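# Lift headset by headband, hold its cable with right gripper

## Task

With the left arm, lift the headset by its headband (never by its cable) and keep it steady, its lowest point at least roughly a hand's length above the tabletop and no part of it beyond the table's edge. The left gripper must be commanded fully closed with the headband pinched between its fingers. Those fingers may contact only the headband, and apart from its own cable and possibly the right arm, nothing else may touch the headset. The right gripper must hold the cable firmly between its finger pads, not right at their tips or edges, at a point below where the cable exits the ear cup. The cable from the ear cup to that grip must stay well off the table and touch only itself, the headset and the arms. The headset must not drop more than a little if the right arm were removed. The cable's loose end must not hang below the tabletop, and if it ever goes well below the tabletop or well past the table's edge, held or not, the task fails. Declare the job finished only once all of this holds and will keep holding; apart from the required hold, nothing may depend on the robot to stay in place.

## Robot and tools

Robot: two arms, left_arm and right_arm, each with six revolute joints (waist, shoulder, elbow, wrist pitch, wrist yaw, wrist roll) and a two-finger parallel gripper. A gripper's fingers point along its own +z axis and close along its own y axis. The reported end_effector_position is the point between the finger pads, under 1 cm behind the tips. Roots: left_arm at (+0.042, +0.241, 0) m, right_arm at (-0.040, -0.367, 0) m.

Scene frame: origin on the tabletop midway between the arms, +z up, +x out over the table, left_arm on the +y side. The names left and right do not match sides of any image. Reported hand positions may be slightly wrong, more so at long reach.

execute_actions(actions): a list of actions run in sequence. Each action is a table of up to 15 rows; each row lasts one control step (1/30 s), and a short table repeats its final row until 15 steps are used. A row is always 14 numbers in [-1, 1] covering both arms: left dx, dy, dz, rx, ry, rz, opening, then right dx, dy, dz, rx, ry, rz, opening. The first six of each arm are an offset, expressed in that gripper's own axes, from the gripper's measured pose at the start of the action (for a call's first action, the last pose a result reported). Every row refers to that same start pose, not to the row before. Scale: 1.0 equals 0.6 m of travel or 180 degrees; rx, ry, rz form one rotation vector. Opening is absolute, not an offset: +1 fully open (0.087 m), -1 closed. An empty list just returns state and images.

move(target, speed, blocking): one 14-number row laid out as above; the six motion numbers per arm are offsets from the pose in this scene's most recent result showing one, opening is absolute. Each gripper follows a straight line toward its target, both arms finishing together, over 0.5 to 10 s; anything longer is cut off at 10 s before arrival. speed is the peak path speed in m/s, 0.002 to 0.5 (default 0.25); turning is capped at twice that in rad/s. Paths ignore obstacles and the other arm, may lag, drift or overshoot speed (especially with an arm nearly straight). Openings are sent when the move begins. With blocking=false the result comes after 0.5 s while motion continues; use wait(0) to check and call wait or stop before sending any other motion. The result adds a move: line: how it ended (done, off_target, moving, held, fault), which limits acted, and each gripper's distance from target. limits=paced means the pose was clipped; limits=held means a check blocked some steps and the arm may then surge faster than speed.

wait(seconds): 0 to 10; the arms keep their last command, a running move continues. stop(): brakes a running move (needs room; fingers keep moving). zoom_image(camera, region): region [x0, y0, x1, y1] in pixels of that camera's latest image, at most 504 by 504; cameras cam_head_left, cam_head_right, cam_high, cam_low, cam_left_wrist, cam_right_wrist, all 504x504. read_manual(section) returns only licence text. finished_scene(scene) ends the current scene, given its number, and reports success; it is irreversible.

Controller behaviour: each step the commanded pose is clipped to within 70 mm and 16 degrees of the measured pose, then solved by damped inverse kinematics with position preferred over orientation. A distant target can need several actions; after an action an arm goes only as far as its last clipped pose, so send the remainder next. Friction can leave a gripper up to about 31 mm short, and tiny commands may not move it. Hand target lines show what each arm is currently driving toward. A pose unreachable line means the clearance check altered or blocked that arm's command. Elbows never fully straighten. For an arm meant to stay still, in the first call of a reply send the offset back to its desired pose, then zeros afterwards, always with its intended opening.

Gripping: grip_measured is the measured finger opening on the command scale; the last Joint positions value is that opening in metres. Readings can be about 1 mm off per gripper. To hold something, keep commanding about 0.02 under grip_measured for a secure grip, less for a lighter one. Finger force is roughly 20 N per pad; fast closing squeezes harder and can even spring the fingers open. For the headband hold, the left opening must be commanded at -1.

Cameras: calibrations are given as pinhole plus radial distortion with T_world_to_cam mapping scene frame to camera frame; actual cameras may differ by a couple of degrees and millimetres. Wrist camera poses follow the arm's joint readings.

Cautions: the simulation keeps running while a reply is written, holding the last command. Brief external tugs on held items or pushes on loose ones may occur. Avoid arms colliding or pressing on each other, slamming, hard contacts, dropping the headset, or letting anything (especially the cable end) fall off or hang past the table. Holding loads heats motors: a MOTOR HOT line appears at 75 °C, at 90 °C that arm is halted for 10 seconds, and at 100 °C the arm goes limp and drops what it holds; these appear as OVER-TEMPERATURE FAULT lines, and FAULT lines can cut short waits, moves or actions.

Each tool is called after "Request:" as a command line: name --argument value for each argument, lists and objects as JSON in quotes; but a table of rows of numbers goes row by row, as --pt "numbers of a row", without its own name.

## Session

Request:
execute_actions --actions '[]'

Scene clock: 0.00 s.
left_arm: end_effector_position=(+0.4990, +0.4046, +0.2873) grip_measured=+0.980 end_effector_quat_wxyz=(-0.394, +0.665, -0.592, +0.228) | right_arm: end_effector_position=(+0.2679, -0.0173, +0.1393) grip_measured=+0.993 end_effector_quat_wxyz=(+0.687, +0.044, +0.720, +0.083)
Joint positions: left_arm=[ 0.594  1.678  1.696 -0.65   0.124 -1.278  0.087] | right_arm=[1.04  1.875 0.892 0.886 1.123 0.268 0.087]
Joint velocities: left_arm=[-0.032 -0.022 -0.012 -0.007 -0.037  0.037  0.001] | right_arm=[ 0.007  0.012 -0.007 -0.037 -0.022 -0.051 -0.001]
Hand target (left_arm): +0.499, +0.405, +0.287; -0.394, +0.665, -0.592, +0.228
Hand target (right_arm): +0.268, -0.017, +0.139; +0.687, +0.044, +0.720, +0.083
camera_calibration (this result's frames):
cam_left_wrist: T_world_to_cam=[[0.600824, -0.00080831, 0.799381, -0.525174], [-0.466615, -0.812309, 0.349893, 0.47624], [0.649061, -0.583227, -0.488432, 0.193779], [0, 0, 0, 1]] pos_world=[0.411984, 0.499447, 0.347829]
cam_right_wrist: T_world_to_cam=[[0.0724052, -0.980153, -0.18455, -0.0137046], [-0.785851, 0.0578765, -0.615702, 0.320997], [0.614163, 0.189608, -0.766063, 0.086745], [0, 0, 0, 1]] pos_world=[0.199972, -0.0484584, 0.261561]

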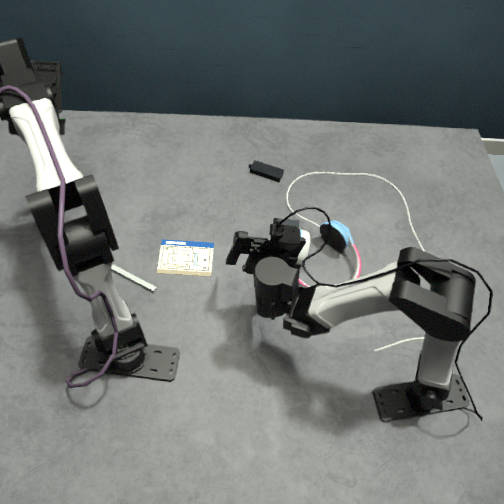

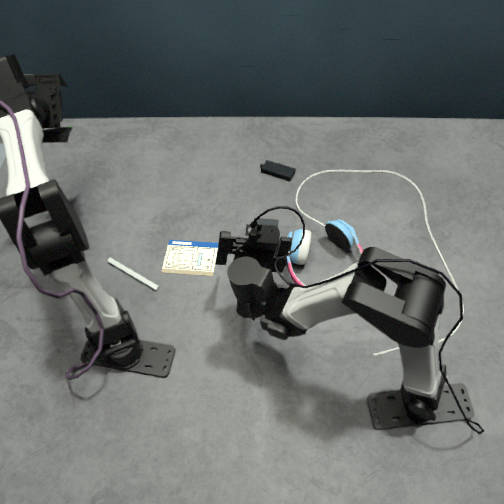

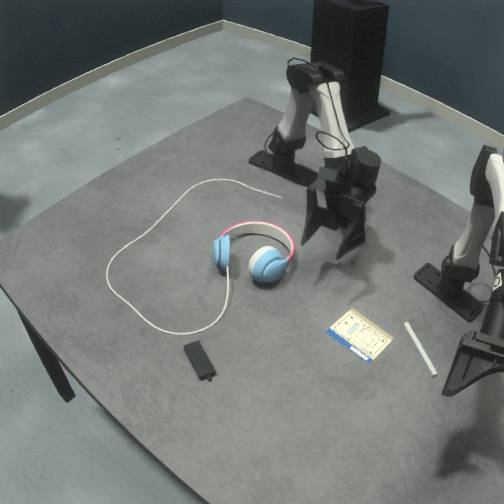

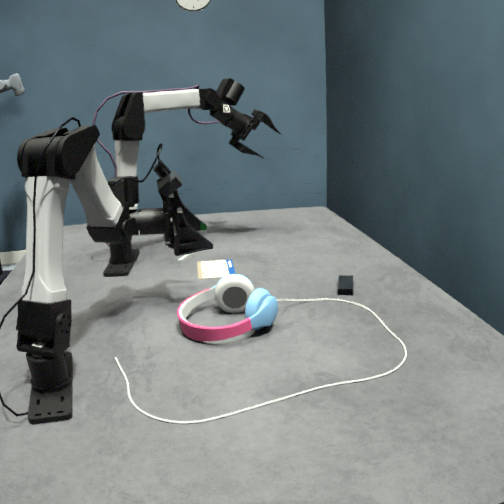

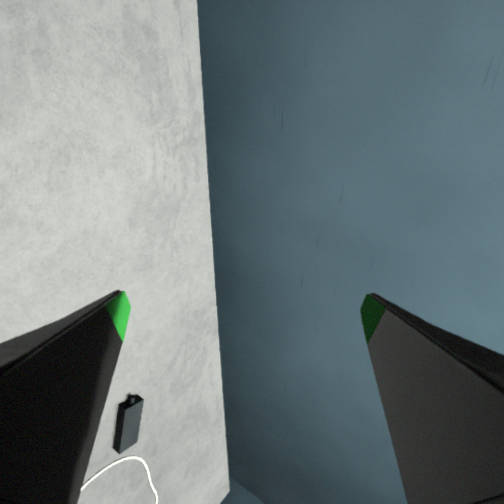

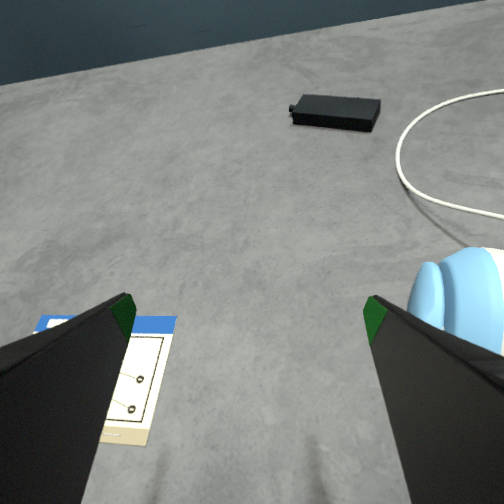

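Request:
move --target '[0.975,0.55,-0.514,0.01,0.414,0.798,1,-0.29,-0.587,-0.078,0,0,0,1]' --speed 0.3

Scene clock: 5.83 s.
left_arm: end_effector_position=(+0.1786, -0.2241, +0.1076) grip_measured=+0.980 end_effector_quat_wxyz=(+0.093, +0.519, +0.848, -0.053) | right_arm: end_effector_position=(+0.2417, -0.3977, +0.2447) grip_measured=+0.993 end_effector_quat_wxyz=(+0.697, +0.045, +0.710, +0.084)
Joint positions: left_arm=[-1.163  2.602  2.819 -1.578 -0.046 -0.184  0.087] | right_arm=[-0.566  0.547  0.459  0.073 -0.479  0.176  0.087]
Joint velocities: left_arm=[ 0.002 -0.007 -0.012 -0.081 -0.037 -0.007 -0.   ] | right_arm=[-0.002 -0.012 -0.012 -0.022 -0.051  0.051  0.   ]
Hand target (left_arm): +0.177, -0.225, +0.105; +0.090, +0.523, +0.846, -0.053
Hand target (right_arm): +0.245, -0.400, +0.240; +0.685, +0.049, +0.721, +0.088
Off the commanded pose (left_arm): 0.012 m, 12 deg.
Off the commanded pose (right_arm): 0.008 m, 2 deg.
joint sent to its limit (left arm) — the command would take joint 4 (wrist pitch) past its lower limit, so that joint was sent only as far as its limit.
move: off_target (left_arm)
camera_calibration (this result's frames):
cam_left_wrist: T_world_to_cam=[[-0.884469, -0.466595, 0.00205761, 0.0571689], [-0.366209, 0.696897, 0.616624, 0.17046], [-0.289148, 0.544631, -0.787255, 0.399792], [0, 0, 0, 1]] pos_world=[0.228587, -0.309858, 0.209511]
cam_right_wrist: T_world_to_cam=[[0.0749746, -0.979537, -0.18678, -0.365108], [-0.767839, 0.0627997, -0.637557, 0.390285], [0.63624, 0.191218, -0.747418, 0.246464], [0, 0, 0, 1]] pos_world=[0.17024, -0.429274, 0.364845]

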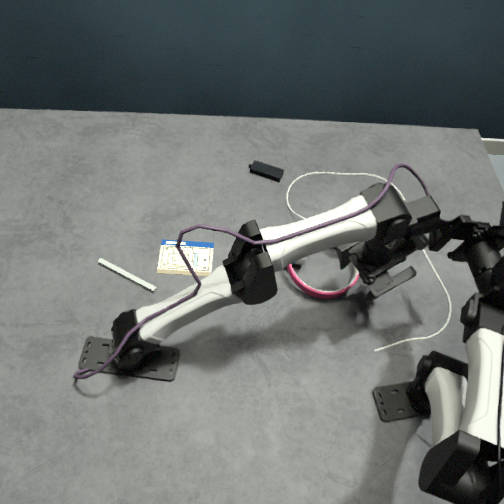

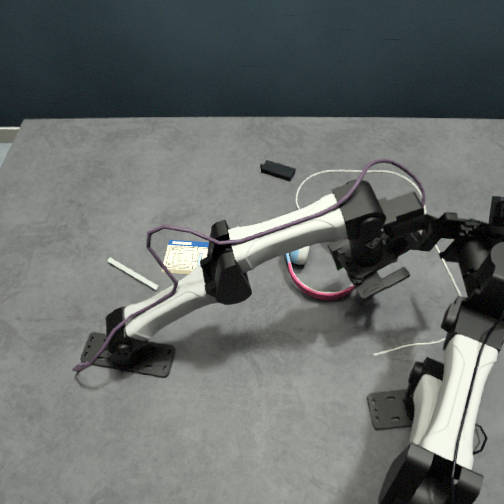

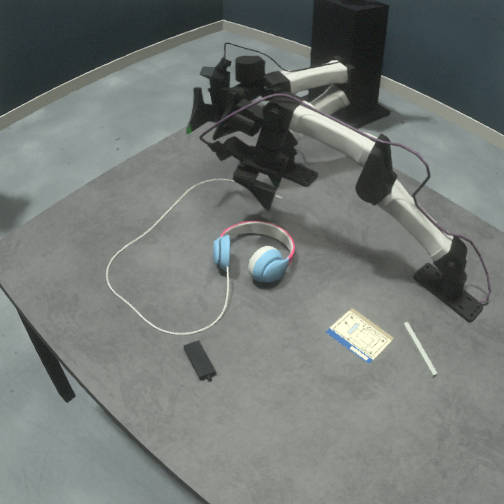

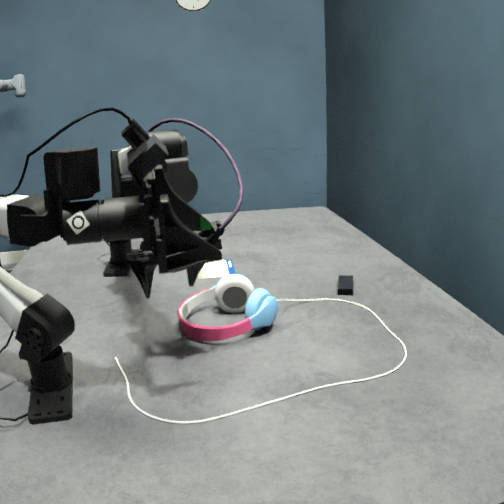

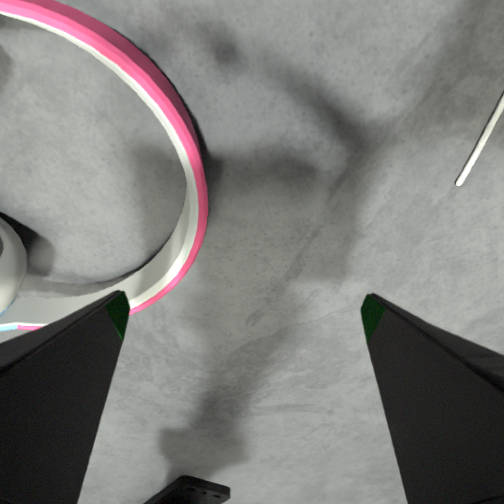

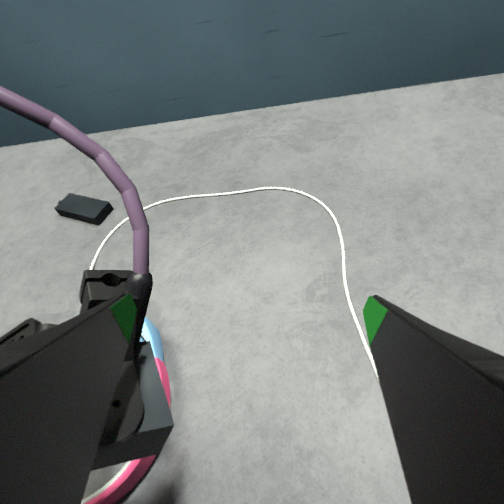

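Request:
move --target '[0.037,0.05,0.16,0,0.067,0,1,0,0,0,0,0,0,1]' --speed 0.12

Scene clock: 7.27 s.
left_arm: end_effector_position=(+0.1983, -0.2100, +0.0132) grip_measured=+0.980 end_effector_quat_wxyz=(+0.011, +0.524, +0.851, -0.002) | right_arm: end_effector_position=(+0.2418, -0.3987, +0.2445) grip_measured=+0.993 end_effector_quat_wxyz=(+0.697, +0.045, +0.711, +0.081)
Joint positions: left_arm=[-1.107  2.815  2.837 -1.573 -0.011 -0.127  0.087] | right_arm=[-0.566  0.547  0.459  0.072 -0.474  0.172  0.087]
Joint velocities: left_arm=[-0.007 -0.007 -0.002 -0.051  0.007  0.022  0.001] | right_arm=[-0.027  0.002 -0.002 -0.11   0.022  0.066  0.   ]
Hand target (left_arm): +0.204, -0.211, +0.010; +0.012, +0.522, +0.853, -0.006
Hand target (right_arm): +0.242, -0.398, +0.245; +0.697, +0.045, +0.710, +0.084
Off the commanded pose (left_arm): 0.008 m, 1 deg.
Off the commanded pose (right_arm): 0.001 m, 0 deg.
elbow stopped short (left arm): the move would have taken joint 3 (elbow) straighter than the controller allows; a more bent joint 3 avoids this.
move: done
camera_calibration (this result's frames):
cam_left_wrist: T_world_to_cam=[[-0.887008, -0.461749, -0.00214567, 0.0829731], [-0.303511, 0.579524, 0.756329, 0.187109], [-0.34799, 0.671521, -0.654188, 0.360088], [0, 0, 0, 1]] pos_world=[0.255695, -0.311928, 0.0942276]
cam_right_wrist: T_world_to_cam=[[0.0704442, -0.980524, -0.183328, -0.366216], [-0.767882, 0.0640048, -0.637386, 0.390702], [0.636707, 0.185675, -0.748418, 0.244376], [0, 0, 0, 1]] pos_world=[0.170215, -0.429465, 0.364786]

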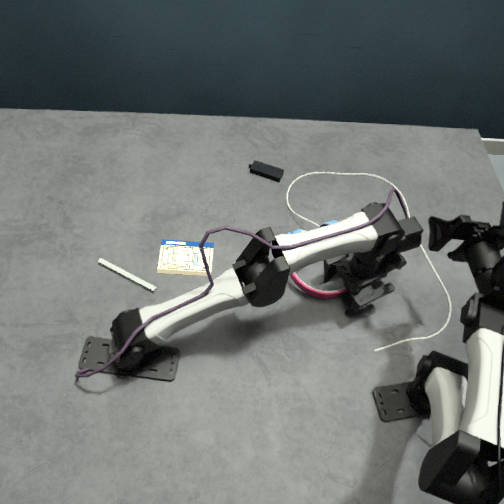

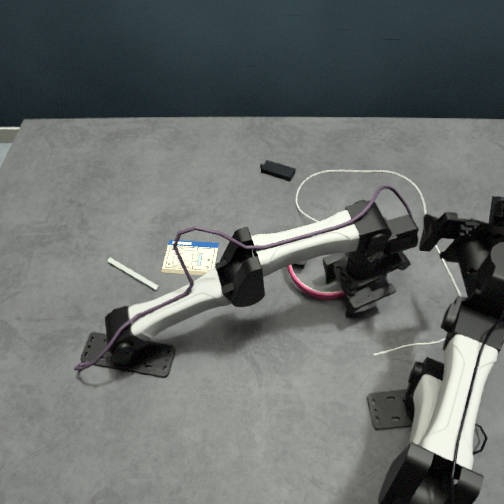

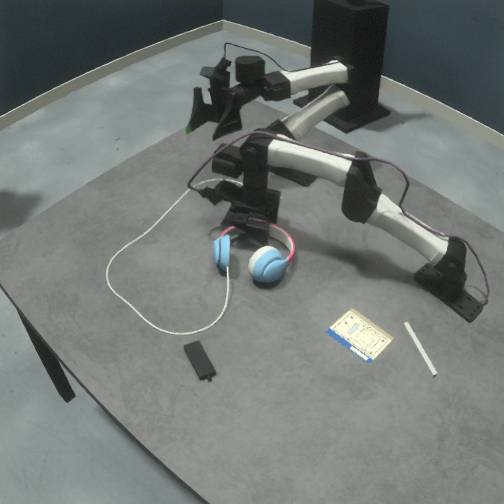

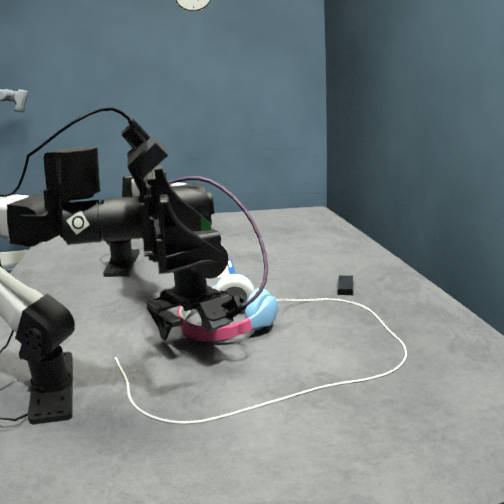

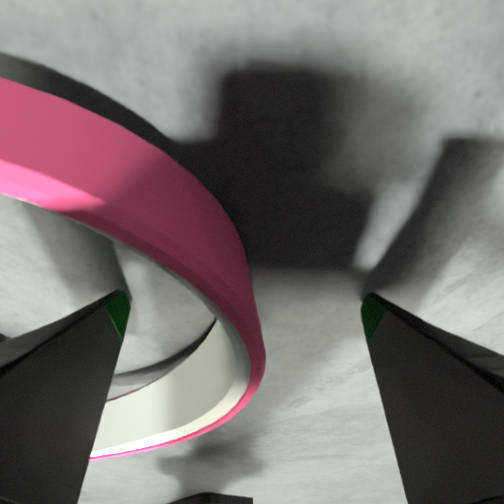

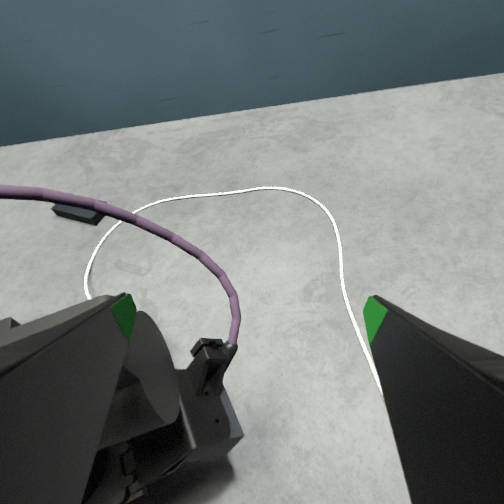

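Request:
move --target '[0,0,0,0,0,0,-1,0,0,0,0,0,0,1]'

Request:
move --target '[0.08,0.05,-0.02,0,0,-0.46,-1,0,0,0,0,0,0,1]' --speed 0.25

Scene clock: 8.03 s.
left_arm: end_effector_position=(+0.2018, -0.2095, +0.0140) grip_measured=-0.758 end_effector_quat_wxyz=(+0.018, +0.527, +0.850, +0.004) | right_arm: end_effector_position=(+0.2418, -0.3987, +0.2445) grip_measured=+0.993 end_effector_quat_wxyz=(+0.697, +0.045, +0.711, +0.081)
Joint positions: left_arm=[-1.107  2.813  2.837 -1.571 -0.029 -0.12   0.011] | right_arm=[-0.566  0.547  0.459  0.072 -0.474  0.172  0.087]
Joint velocities: left_arm=[ 0.002  0.017  0.012 -0.095 -0.037  0.022 -0.001] | right_arm=[-0.002 -0.007 -0.002  0.022  0.022  0.037  0.   ]
Hand target (left_arm): +0.198, -0.210, +0.013; +0.011, +0.524, +0.851, -0.002
Hand target (right_arm): +0.242, -0.399, +0.245; +0.697, +0.045, +0.711, +0.081
Off the commanded pose (left_arm): 0.004 m, 1 deg.
Off the commanded pose (right_arm): 0.000 m, 0 deg.
move: done
camera_calibration (this result's frames):
cam_left_wrist: T_world_to_cam=[[-0.889598, -0.456311, -0.0199148, 0.0882458], [-0.314027, 0.579384, 0.752131, 0.189406], [-0.331667, 0.675348, -0.658712, 0.359007], [0, 0, 0, 1]] pos_world=[0.257053, -0.311926, 0.095781]
cam_right_wrist: T_world_to_cam=[[0.0704442, -0.980524, -0.183328, -0.366216], [-0.767882, 0.0640048, -0.637386, 0.390702], [0.636707, 0.185675, -0.748418, 0.244376], [0, 0, 0, 1]] pos_world=[0.170215, -0.429465, 0.364786]

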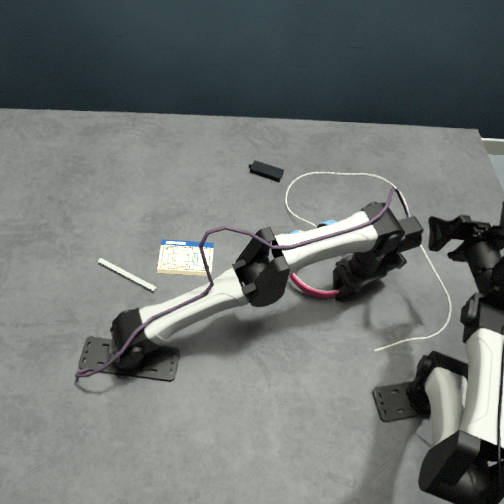

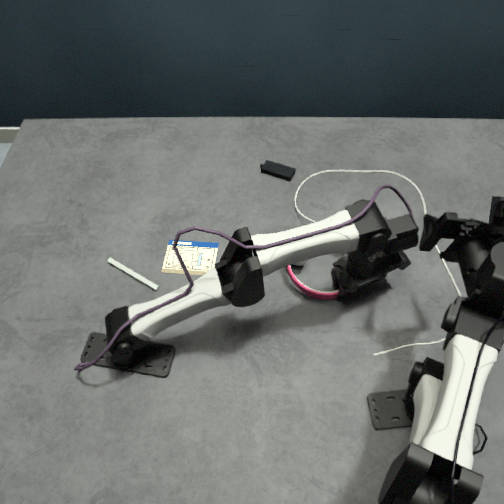

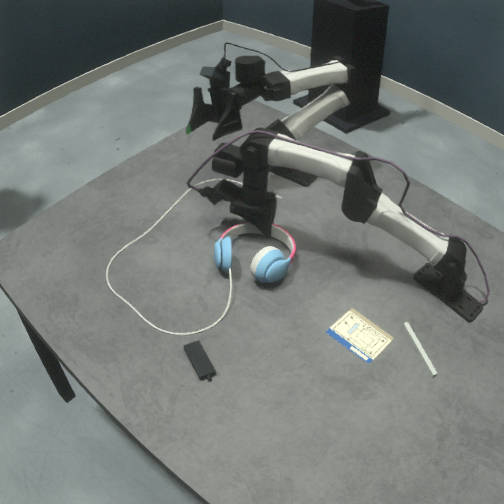

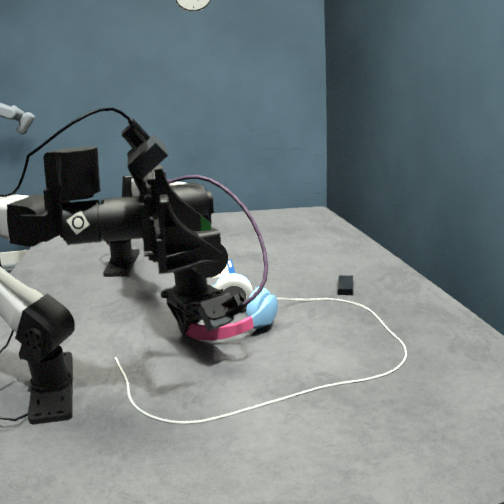

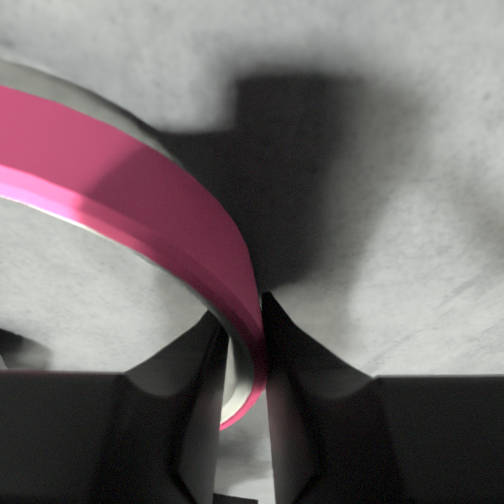

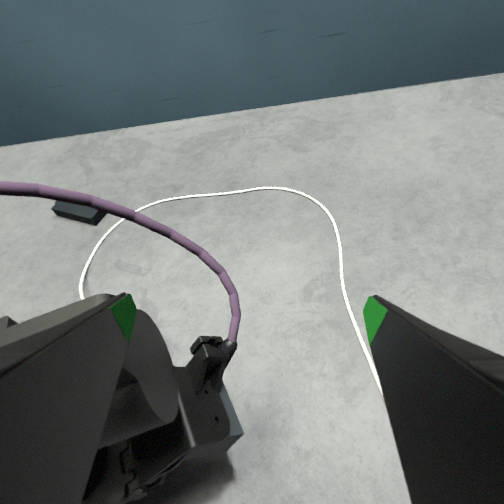

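Scene clock: 11.47 s.
left_arm: end_effector_position=(+0.2047, -0.1457, +0.0233) grip_measured=-0.800 end_effector_quat_wxyz=(+0.021, -0.148, +0.989, +0.012) | right_arm: end_effector_position=(+0.2418, -0.3987, +0.2445) grip_measured=+0.993 end_effector_quat_wxyz=(+0.697, +0.045, +0.711, +0.081)
Joint positions: left_arm=[-0.972  2.223  1.788 -1.145 -0.048 -1.394  0.009] | right_arm=[-0.566  0.547  0.459  0.072 -0.474  0.172  0.087]
Joint velocities: left_arm=[-0.002 -0.022 -0.007  0.037  0.051 -0.037  0.001] | right_arm=[ 0.012 -0.002  0.002 -0.007  0.066  0.037  0.   ]
Hand target (left_arm): +0.205, -0.152, +0.023; +0.014, -0.166, +0.986, -0.007
Hand target (right_arm): +0.242, -0.399, +0.245; +0.697, +0.045, +0.711, +0.081
Off the commanded pose (left_arm): 0.008 m, 3 deg.
Off the commanded pose (right_arm): 0.000 m, 0 deg.
move: off_target (left_arm)
camera_calibration (this result's frames):
cam_left_wrist: T_world_to_cam=[[0.305919, -0.951996, -0.0108006, -0.197082], [-0.63806, -0.213431, 0.739815, 0.097449], [-0.706606, -0.219432, -0.672723, 0.269678], [0, 0, 0, 1]] pos_world=[0.313026, -0.107647, 0.107196]
cam_right_wrist: T_world_to_cam=[[0.0704442, -0.980524, -0.183328, -0.366216], [-0.767882, 0.0640048, -0.637386, 0.390702], [0.636707, 0.185675, -0.748418, 0.244376], [0, 0, 0, 1]] pos_world=[0.170215, -0.429465, 0.364786]

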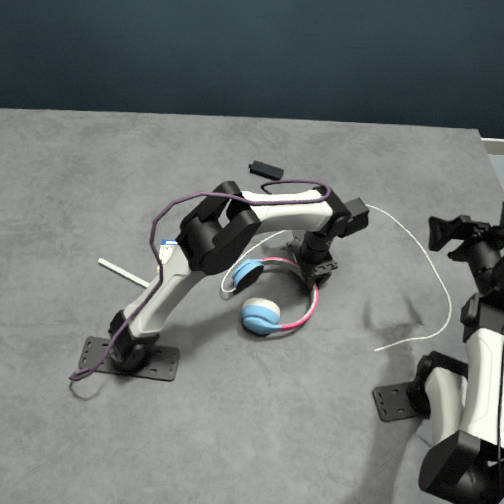

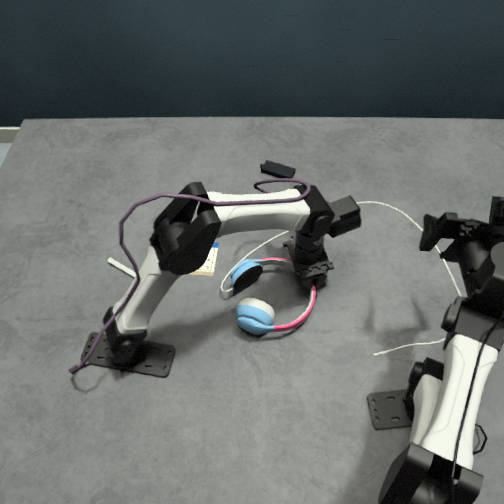

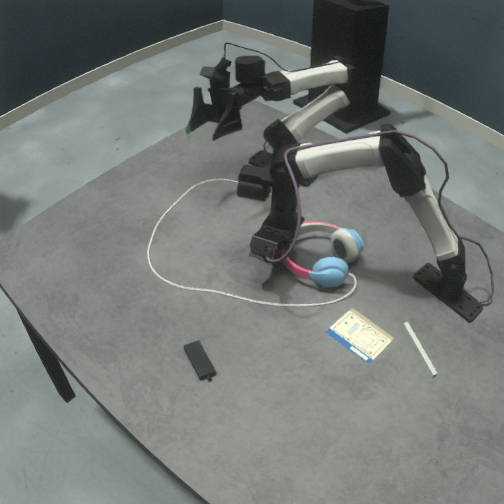

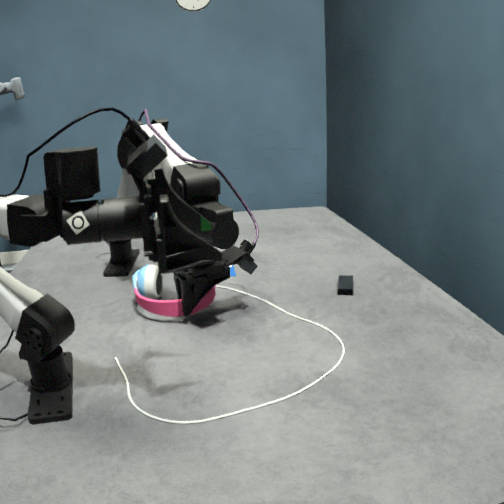

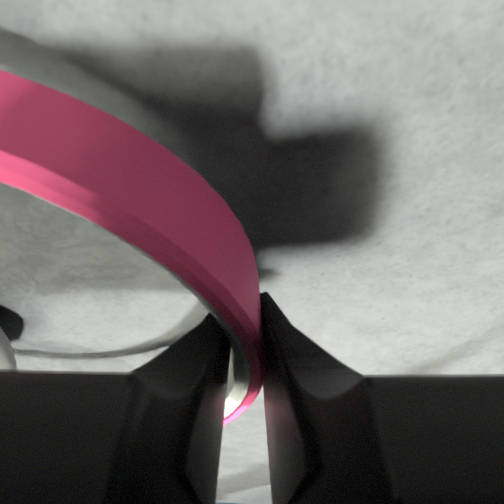

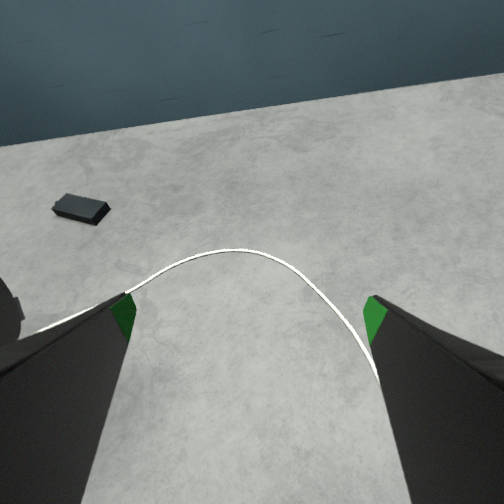

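Request:
move --target '[0,0.03,-0.22,0.25,0,0,-1,0,0,0,0,0,0,1]' --speed 0.18

Request:
move --target '[-0.13,-0.41,-0.43,0.3,0,0,-1,0,0,0,0,0,0,1]' --speed 0.18

Scene clock: 14.23 s.
left_arm: end_effector_position=(+0.1916, -0.1296, +0.1392) grip_measured=-0.808 end_effector_quat_wxyz=(+0.072, -0.133, +0.927, -0.344) | right_arm: end_effector_position=(+0.2418, -0.3987, +0.2445) grip_measured=+0.993 end_effector_quat_wxyz=(+0.697, +0.045, +0.711, +0.081)
Joint positions: left_arm=[-0.907  1.476  1.048 -0.433  0.126 -1.363  0.008] | right_arm=[-0.566  0.547  0.459  0.072 -0.474  0.172  0.087]
Joint velocities: left_arm=[ 0.002 -0.002 -0.007 -0.007  0.022  0.007  0.001] | right_arm=[-0.002 -0.007 -0.007 -0.037 -0.037 -0.022  0.   ]
Hand target (left_arm): +0.195, -0.131, +0.150; +0.076, -0.135, +0.917, -0.367
Hand target (right_arm): +0.242, -0.399, +0.245; +0.697, +0.045, +0.711, +0.081
Off the commanded pose (left_arm): 0.017 m, 3 deg.
Off the commanded pose (right_arm): 0.000 m, 0 deg.
move: off_target (left_arm)
camera_calibration (this result's frames):
cam_left_wrist: T_world_to_cam=[[0.208241, -0.719839, 0.662169, -0.221338], [-0.78112, 0.285044, 0.555518, 0.124444], [-0.588631, -0.632915, -0.502923, 0.242144], [0, 0, 0, 1]] pos_world=[0.285831, -0.0415432, 0.199211]
cam_right_wrist: T_world_to_cam=[[0.0704442, -0.980524, -0.183328, -0.366216], [-0.767882, 0.0640048, -0.637386, 0.390702], [0.636707, 0.185675, -0.748418, 0.244376], [0, 0, 0, 1]] pos_world=[0.170215, -0.429465, 0.364786]

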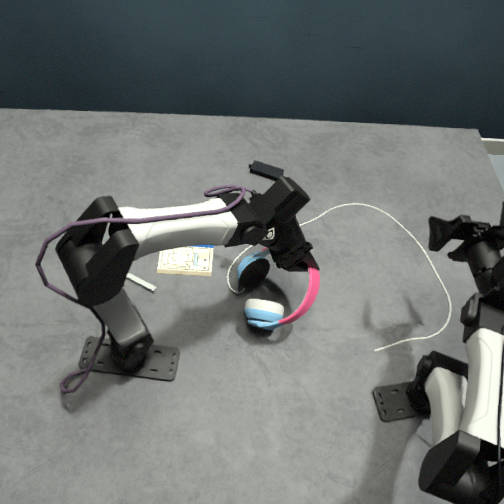

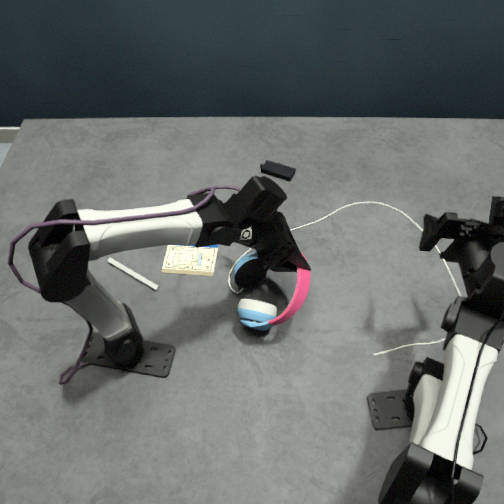

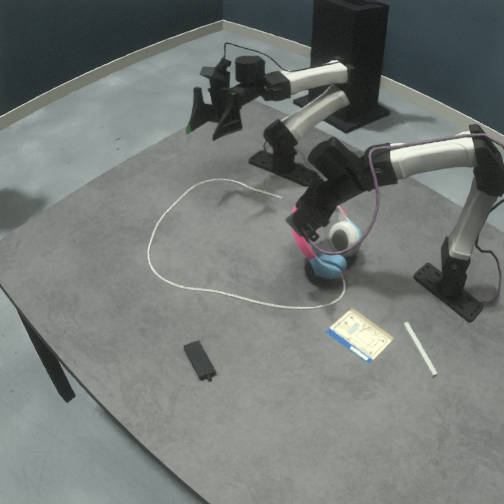

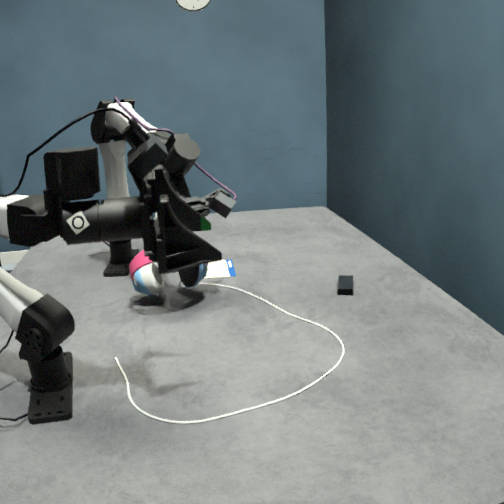

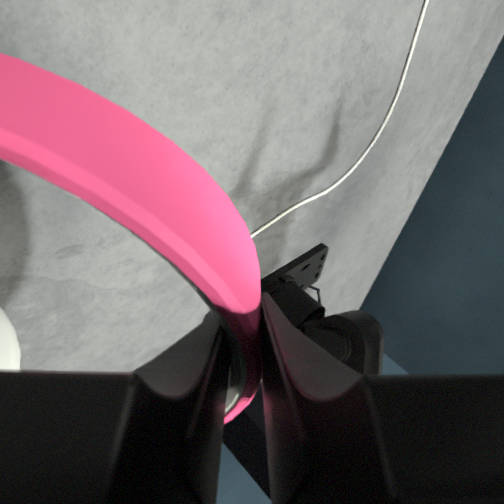

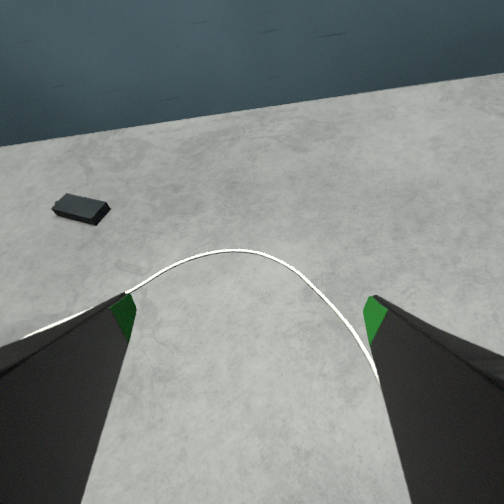

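Scene clock: 17.30 s.
left_arm: end_effector_position=(+0.2582, -0.1235, +0.4678) grip_measured=-0.809 end_effector_quat_wxyz=(+0.104, -0.112, +0.695, -0.702) | right_arm: end_effector_position=(+0.2418, -0.3987, +0.2445) grip_measured=+0.993 end_effector_quat_wxyz=(+0.697, +0.045, +0.711, +0.081)
Joint positions: left_arm=[-0.615  1.364  1.503 -0.129  0.526 -1.588  0.008] | right_arm=[-0.566  0.547  0.459  0.072 -0.474  0.172  0.087]
Joint velocities: left_arm=[ 0.002  0.012 -0.007 -0.066 -0.051 -0.066  0.   ] | right_arm=[ 0.007  0.012  0.002  0.022 -0.007 -0.007 -0.   ]
Hand target (left_arm): +0.259, -0.120, +0.497; +0.121, -0.095, +0.666, -0.730
Hand target (right_arm): +0.242, -0.399, +0.245; +0.697, +0.045, +0.711, +0.081
Off the commanded pose (left_arm): 0.031 m, 6 deg.
Off the commanded pose (right_arm): 0.000 m, 0 deg.
move: off_target (left_arm)
camera_calibration (this result's frames):
cam_left_wrist: T_world_to_cam=[[0.0203455, 0.0211602, 0.999569, -0.46625], [-0.840332, 0.542043, 0.00562969, 0.296471], [-0.54169, -0.840084, 0.0288098, 0.164017], [0, 0, 0, 1]] pos_world=[0.347467, -0.0130461, 0.459655]
cam_right_wrist: T_world_to_cam=[[0.0704442, -0.980524, -0.183328, -0.366216], [-0.767882, 0.0640048, -0.637386, 0.390702], [0.636707, 0.185675, -0.748418, 0.244376], [0, 0, 0, 1]] pos_world=[0.170215, -0.429465, 0.364786]

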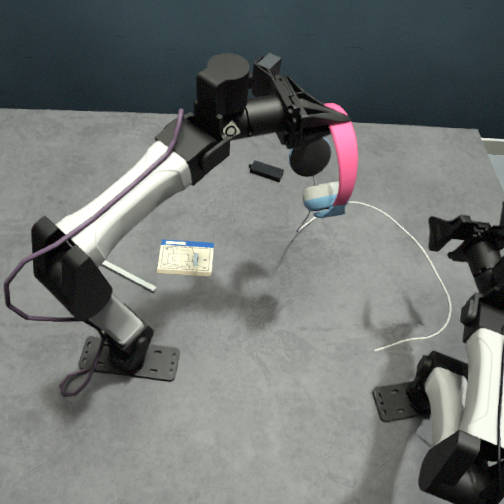

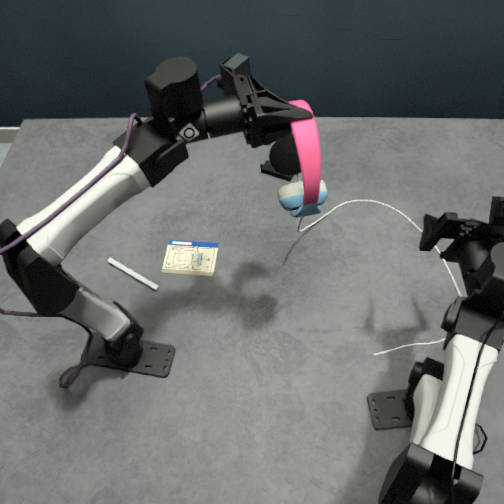

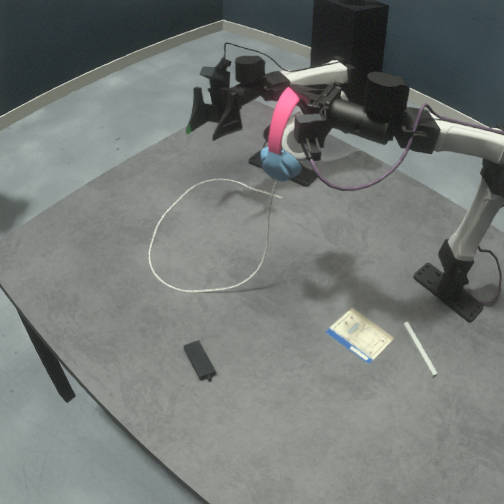

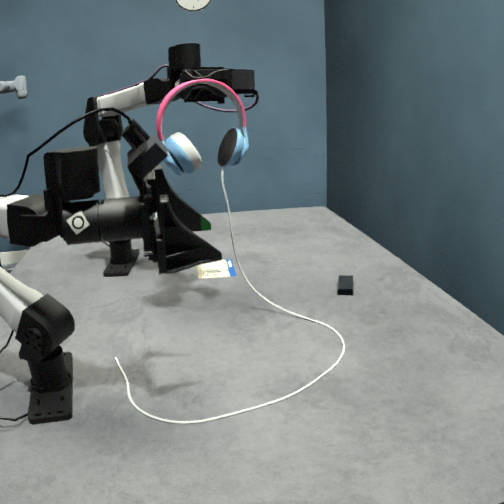

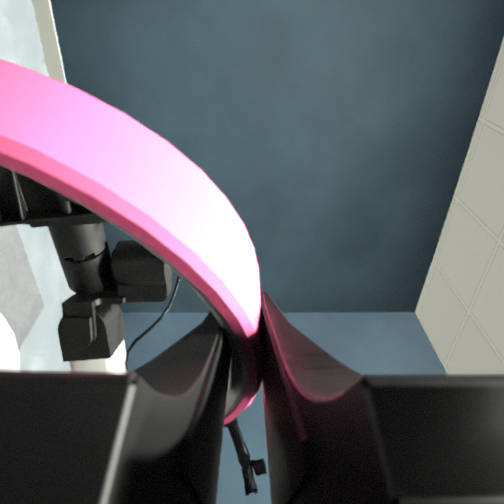

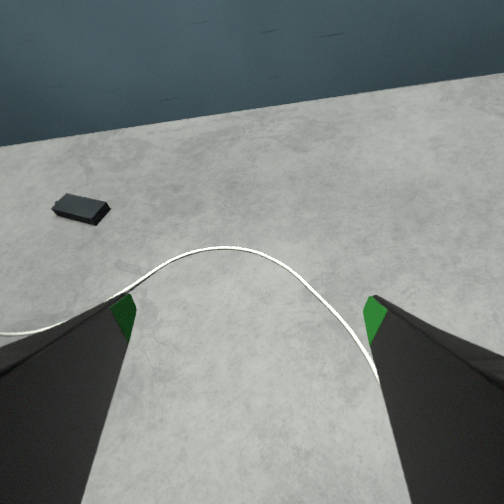

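Request:
move --target '[0,-0.05,0,0.03,0,0,-1,0.202,0.368,0.008,-0.189,0.012,-0.057,1]'

Scene clock: 19.57 s.
left_arm: end_effector_position=(+0.2581, -0.1234, +0.4736) grip_measured=-0.809 end_effector_quat_wxyz=(+0.093, -0.122, +0.687, -0.710) | right_arm: end_effector_position=(+0.2379, -0.1587, +0.1861) grip_measured=+0.993 end_effector_quat_wxyz=(+0.687, -0.222, +0.654, +0.227)
Joint positions: left_arm=[-0.615  1.364  1.503 -0.109  0.527 -1.63   0.008] | right_arm=[ 0.499  0.978  0.257  0.767 -0.003 -0.008  0.087]
Joint velocities: left_arm=[0.012 0.012 0.002 0.007 0.066 0.007 0.   ] | right_arm=[ 0.017 -0.002  0.007  0.022  0.051 -0.037  0.   ]
Hand target (left_arm): +0.257, -0.122, +0.497; +0.108, -0.107, +0.662, -0.734
Hand target (right_arm): +0.235, -0.159, +0.167; +0.674, -0.229, +0.667, +0.220
Off the commanded pose (left_arm): 0.024 m, 5 deg.
Off the commanded pose (right_arm): 0.022 m, 3 deg.
move: off_target (left_arm, right_arm)
camera_calibration (this result's frames):
cam_left_wrist: T_world_to_cam=[[0.0456945, 0.0470662, 0.997846, -0.474585], [-0.83951, 0.543193, 0.0128226, 0.292807], [-0.54142, -0.838288, 0.0643335, 0.147211], [0, 0, 0, 1]] pos_world=[0.347204, -0.0133087, 0.460338]
cam_right_wrist: T_world_to_cam=[[0.61855, -0.785732, 0.00461951, -0.27585], [-0.566038, -0.449664, -0.690944, 0.215571], [0.544974, 0.424768, -0.722894, 0.213562], [0, 0, 0, 1]] pos_world=[0.176262, -0.210524, 0.304605]

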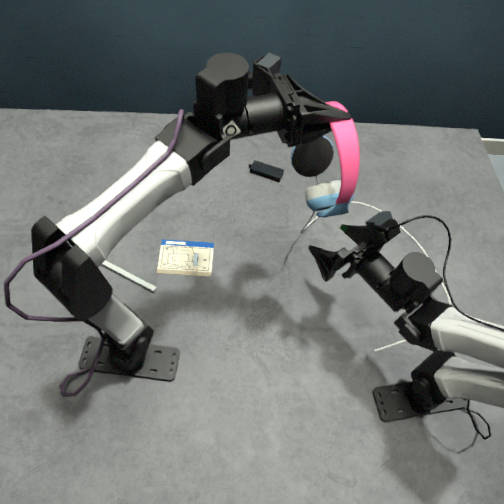

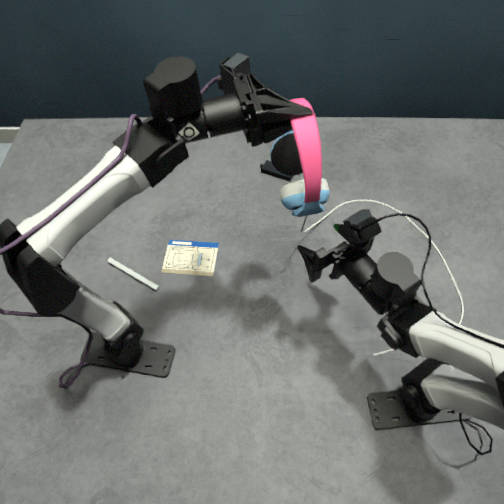

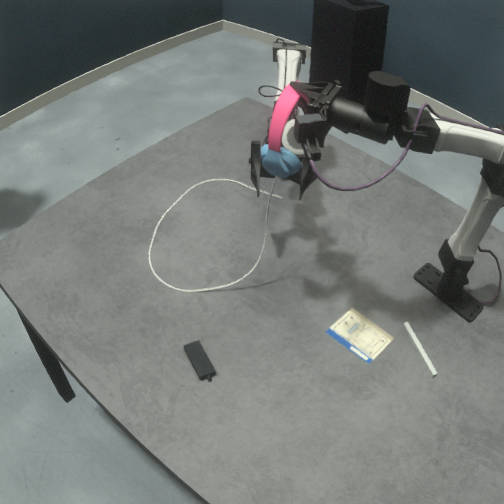

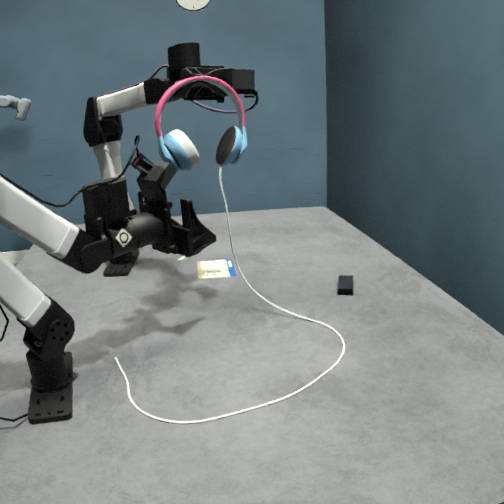

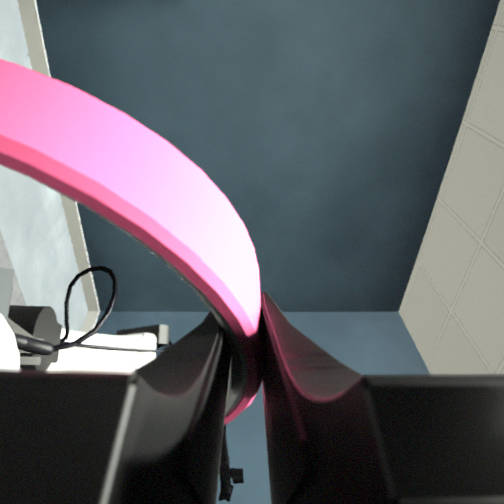

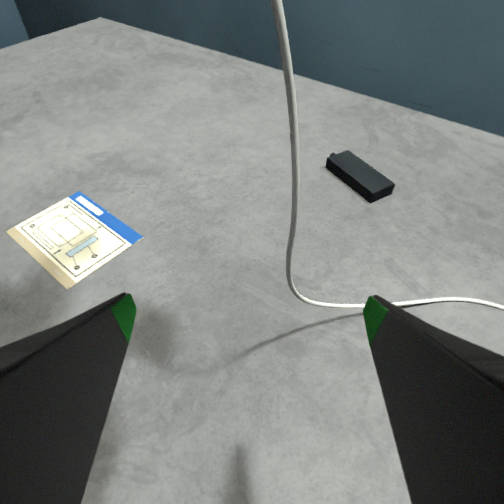

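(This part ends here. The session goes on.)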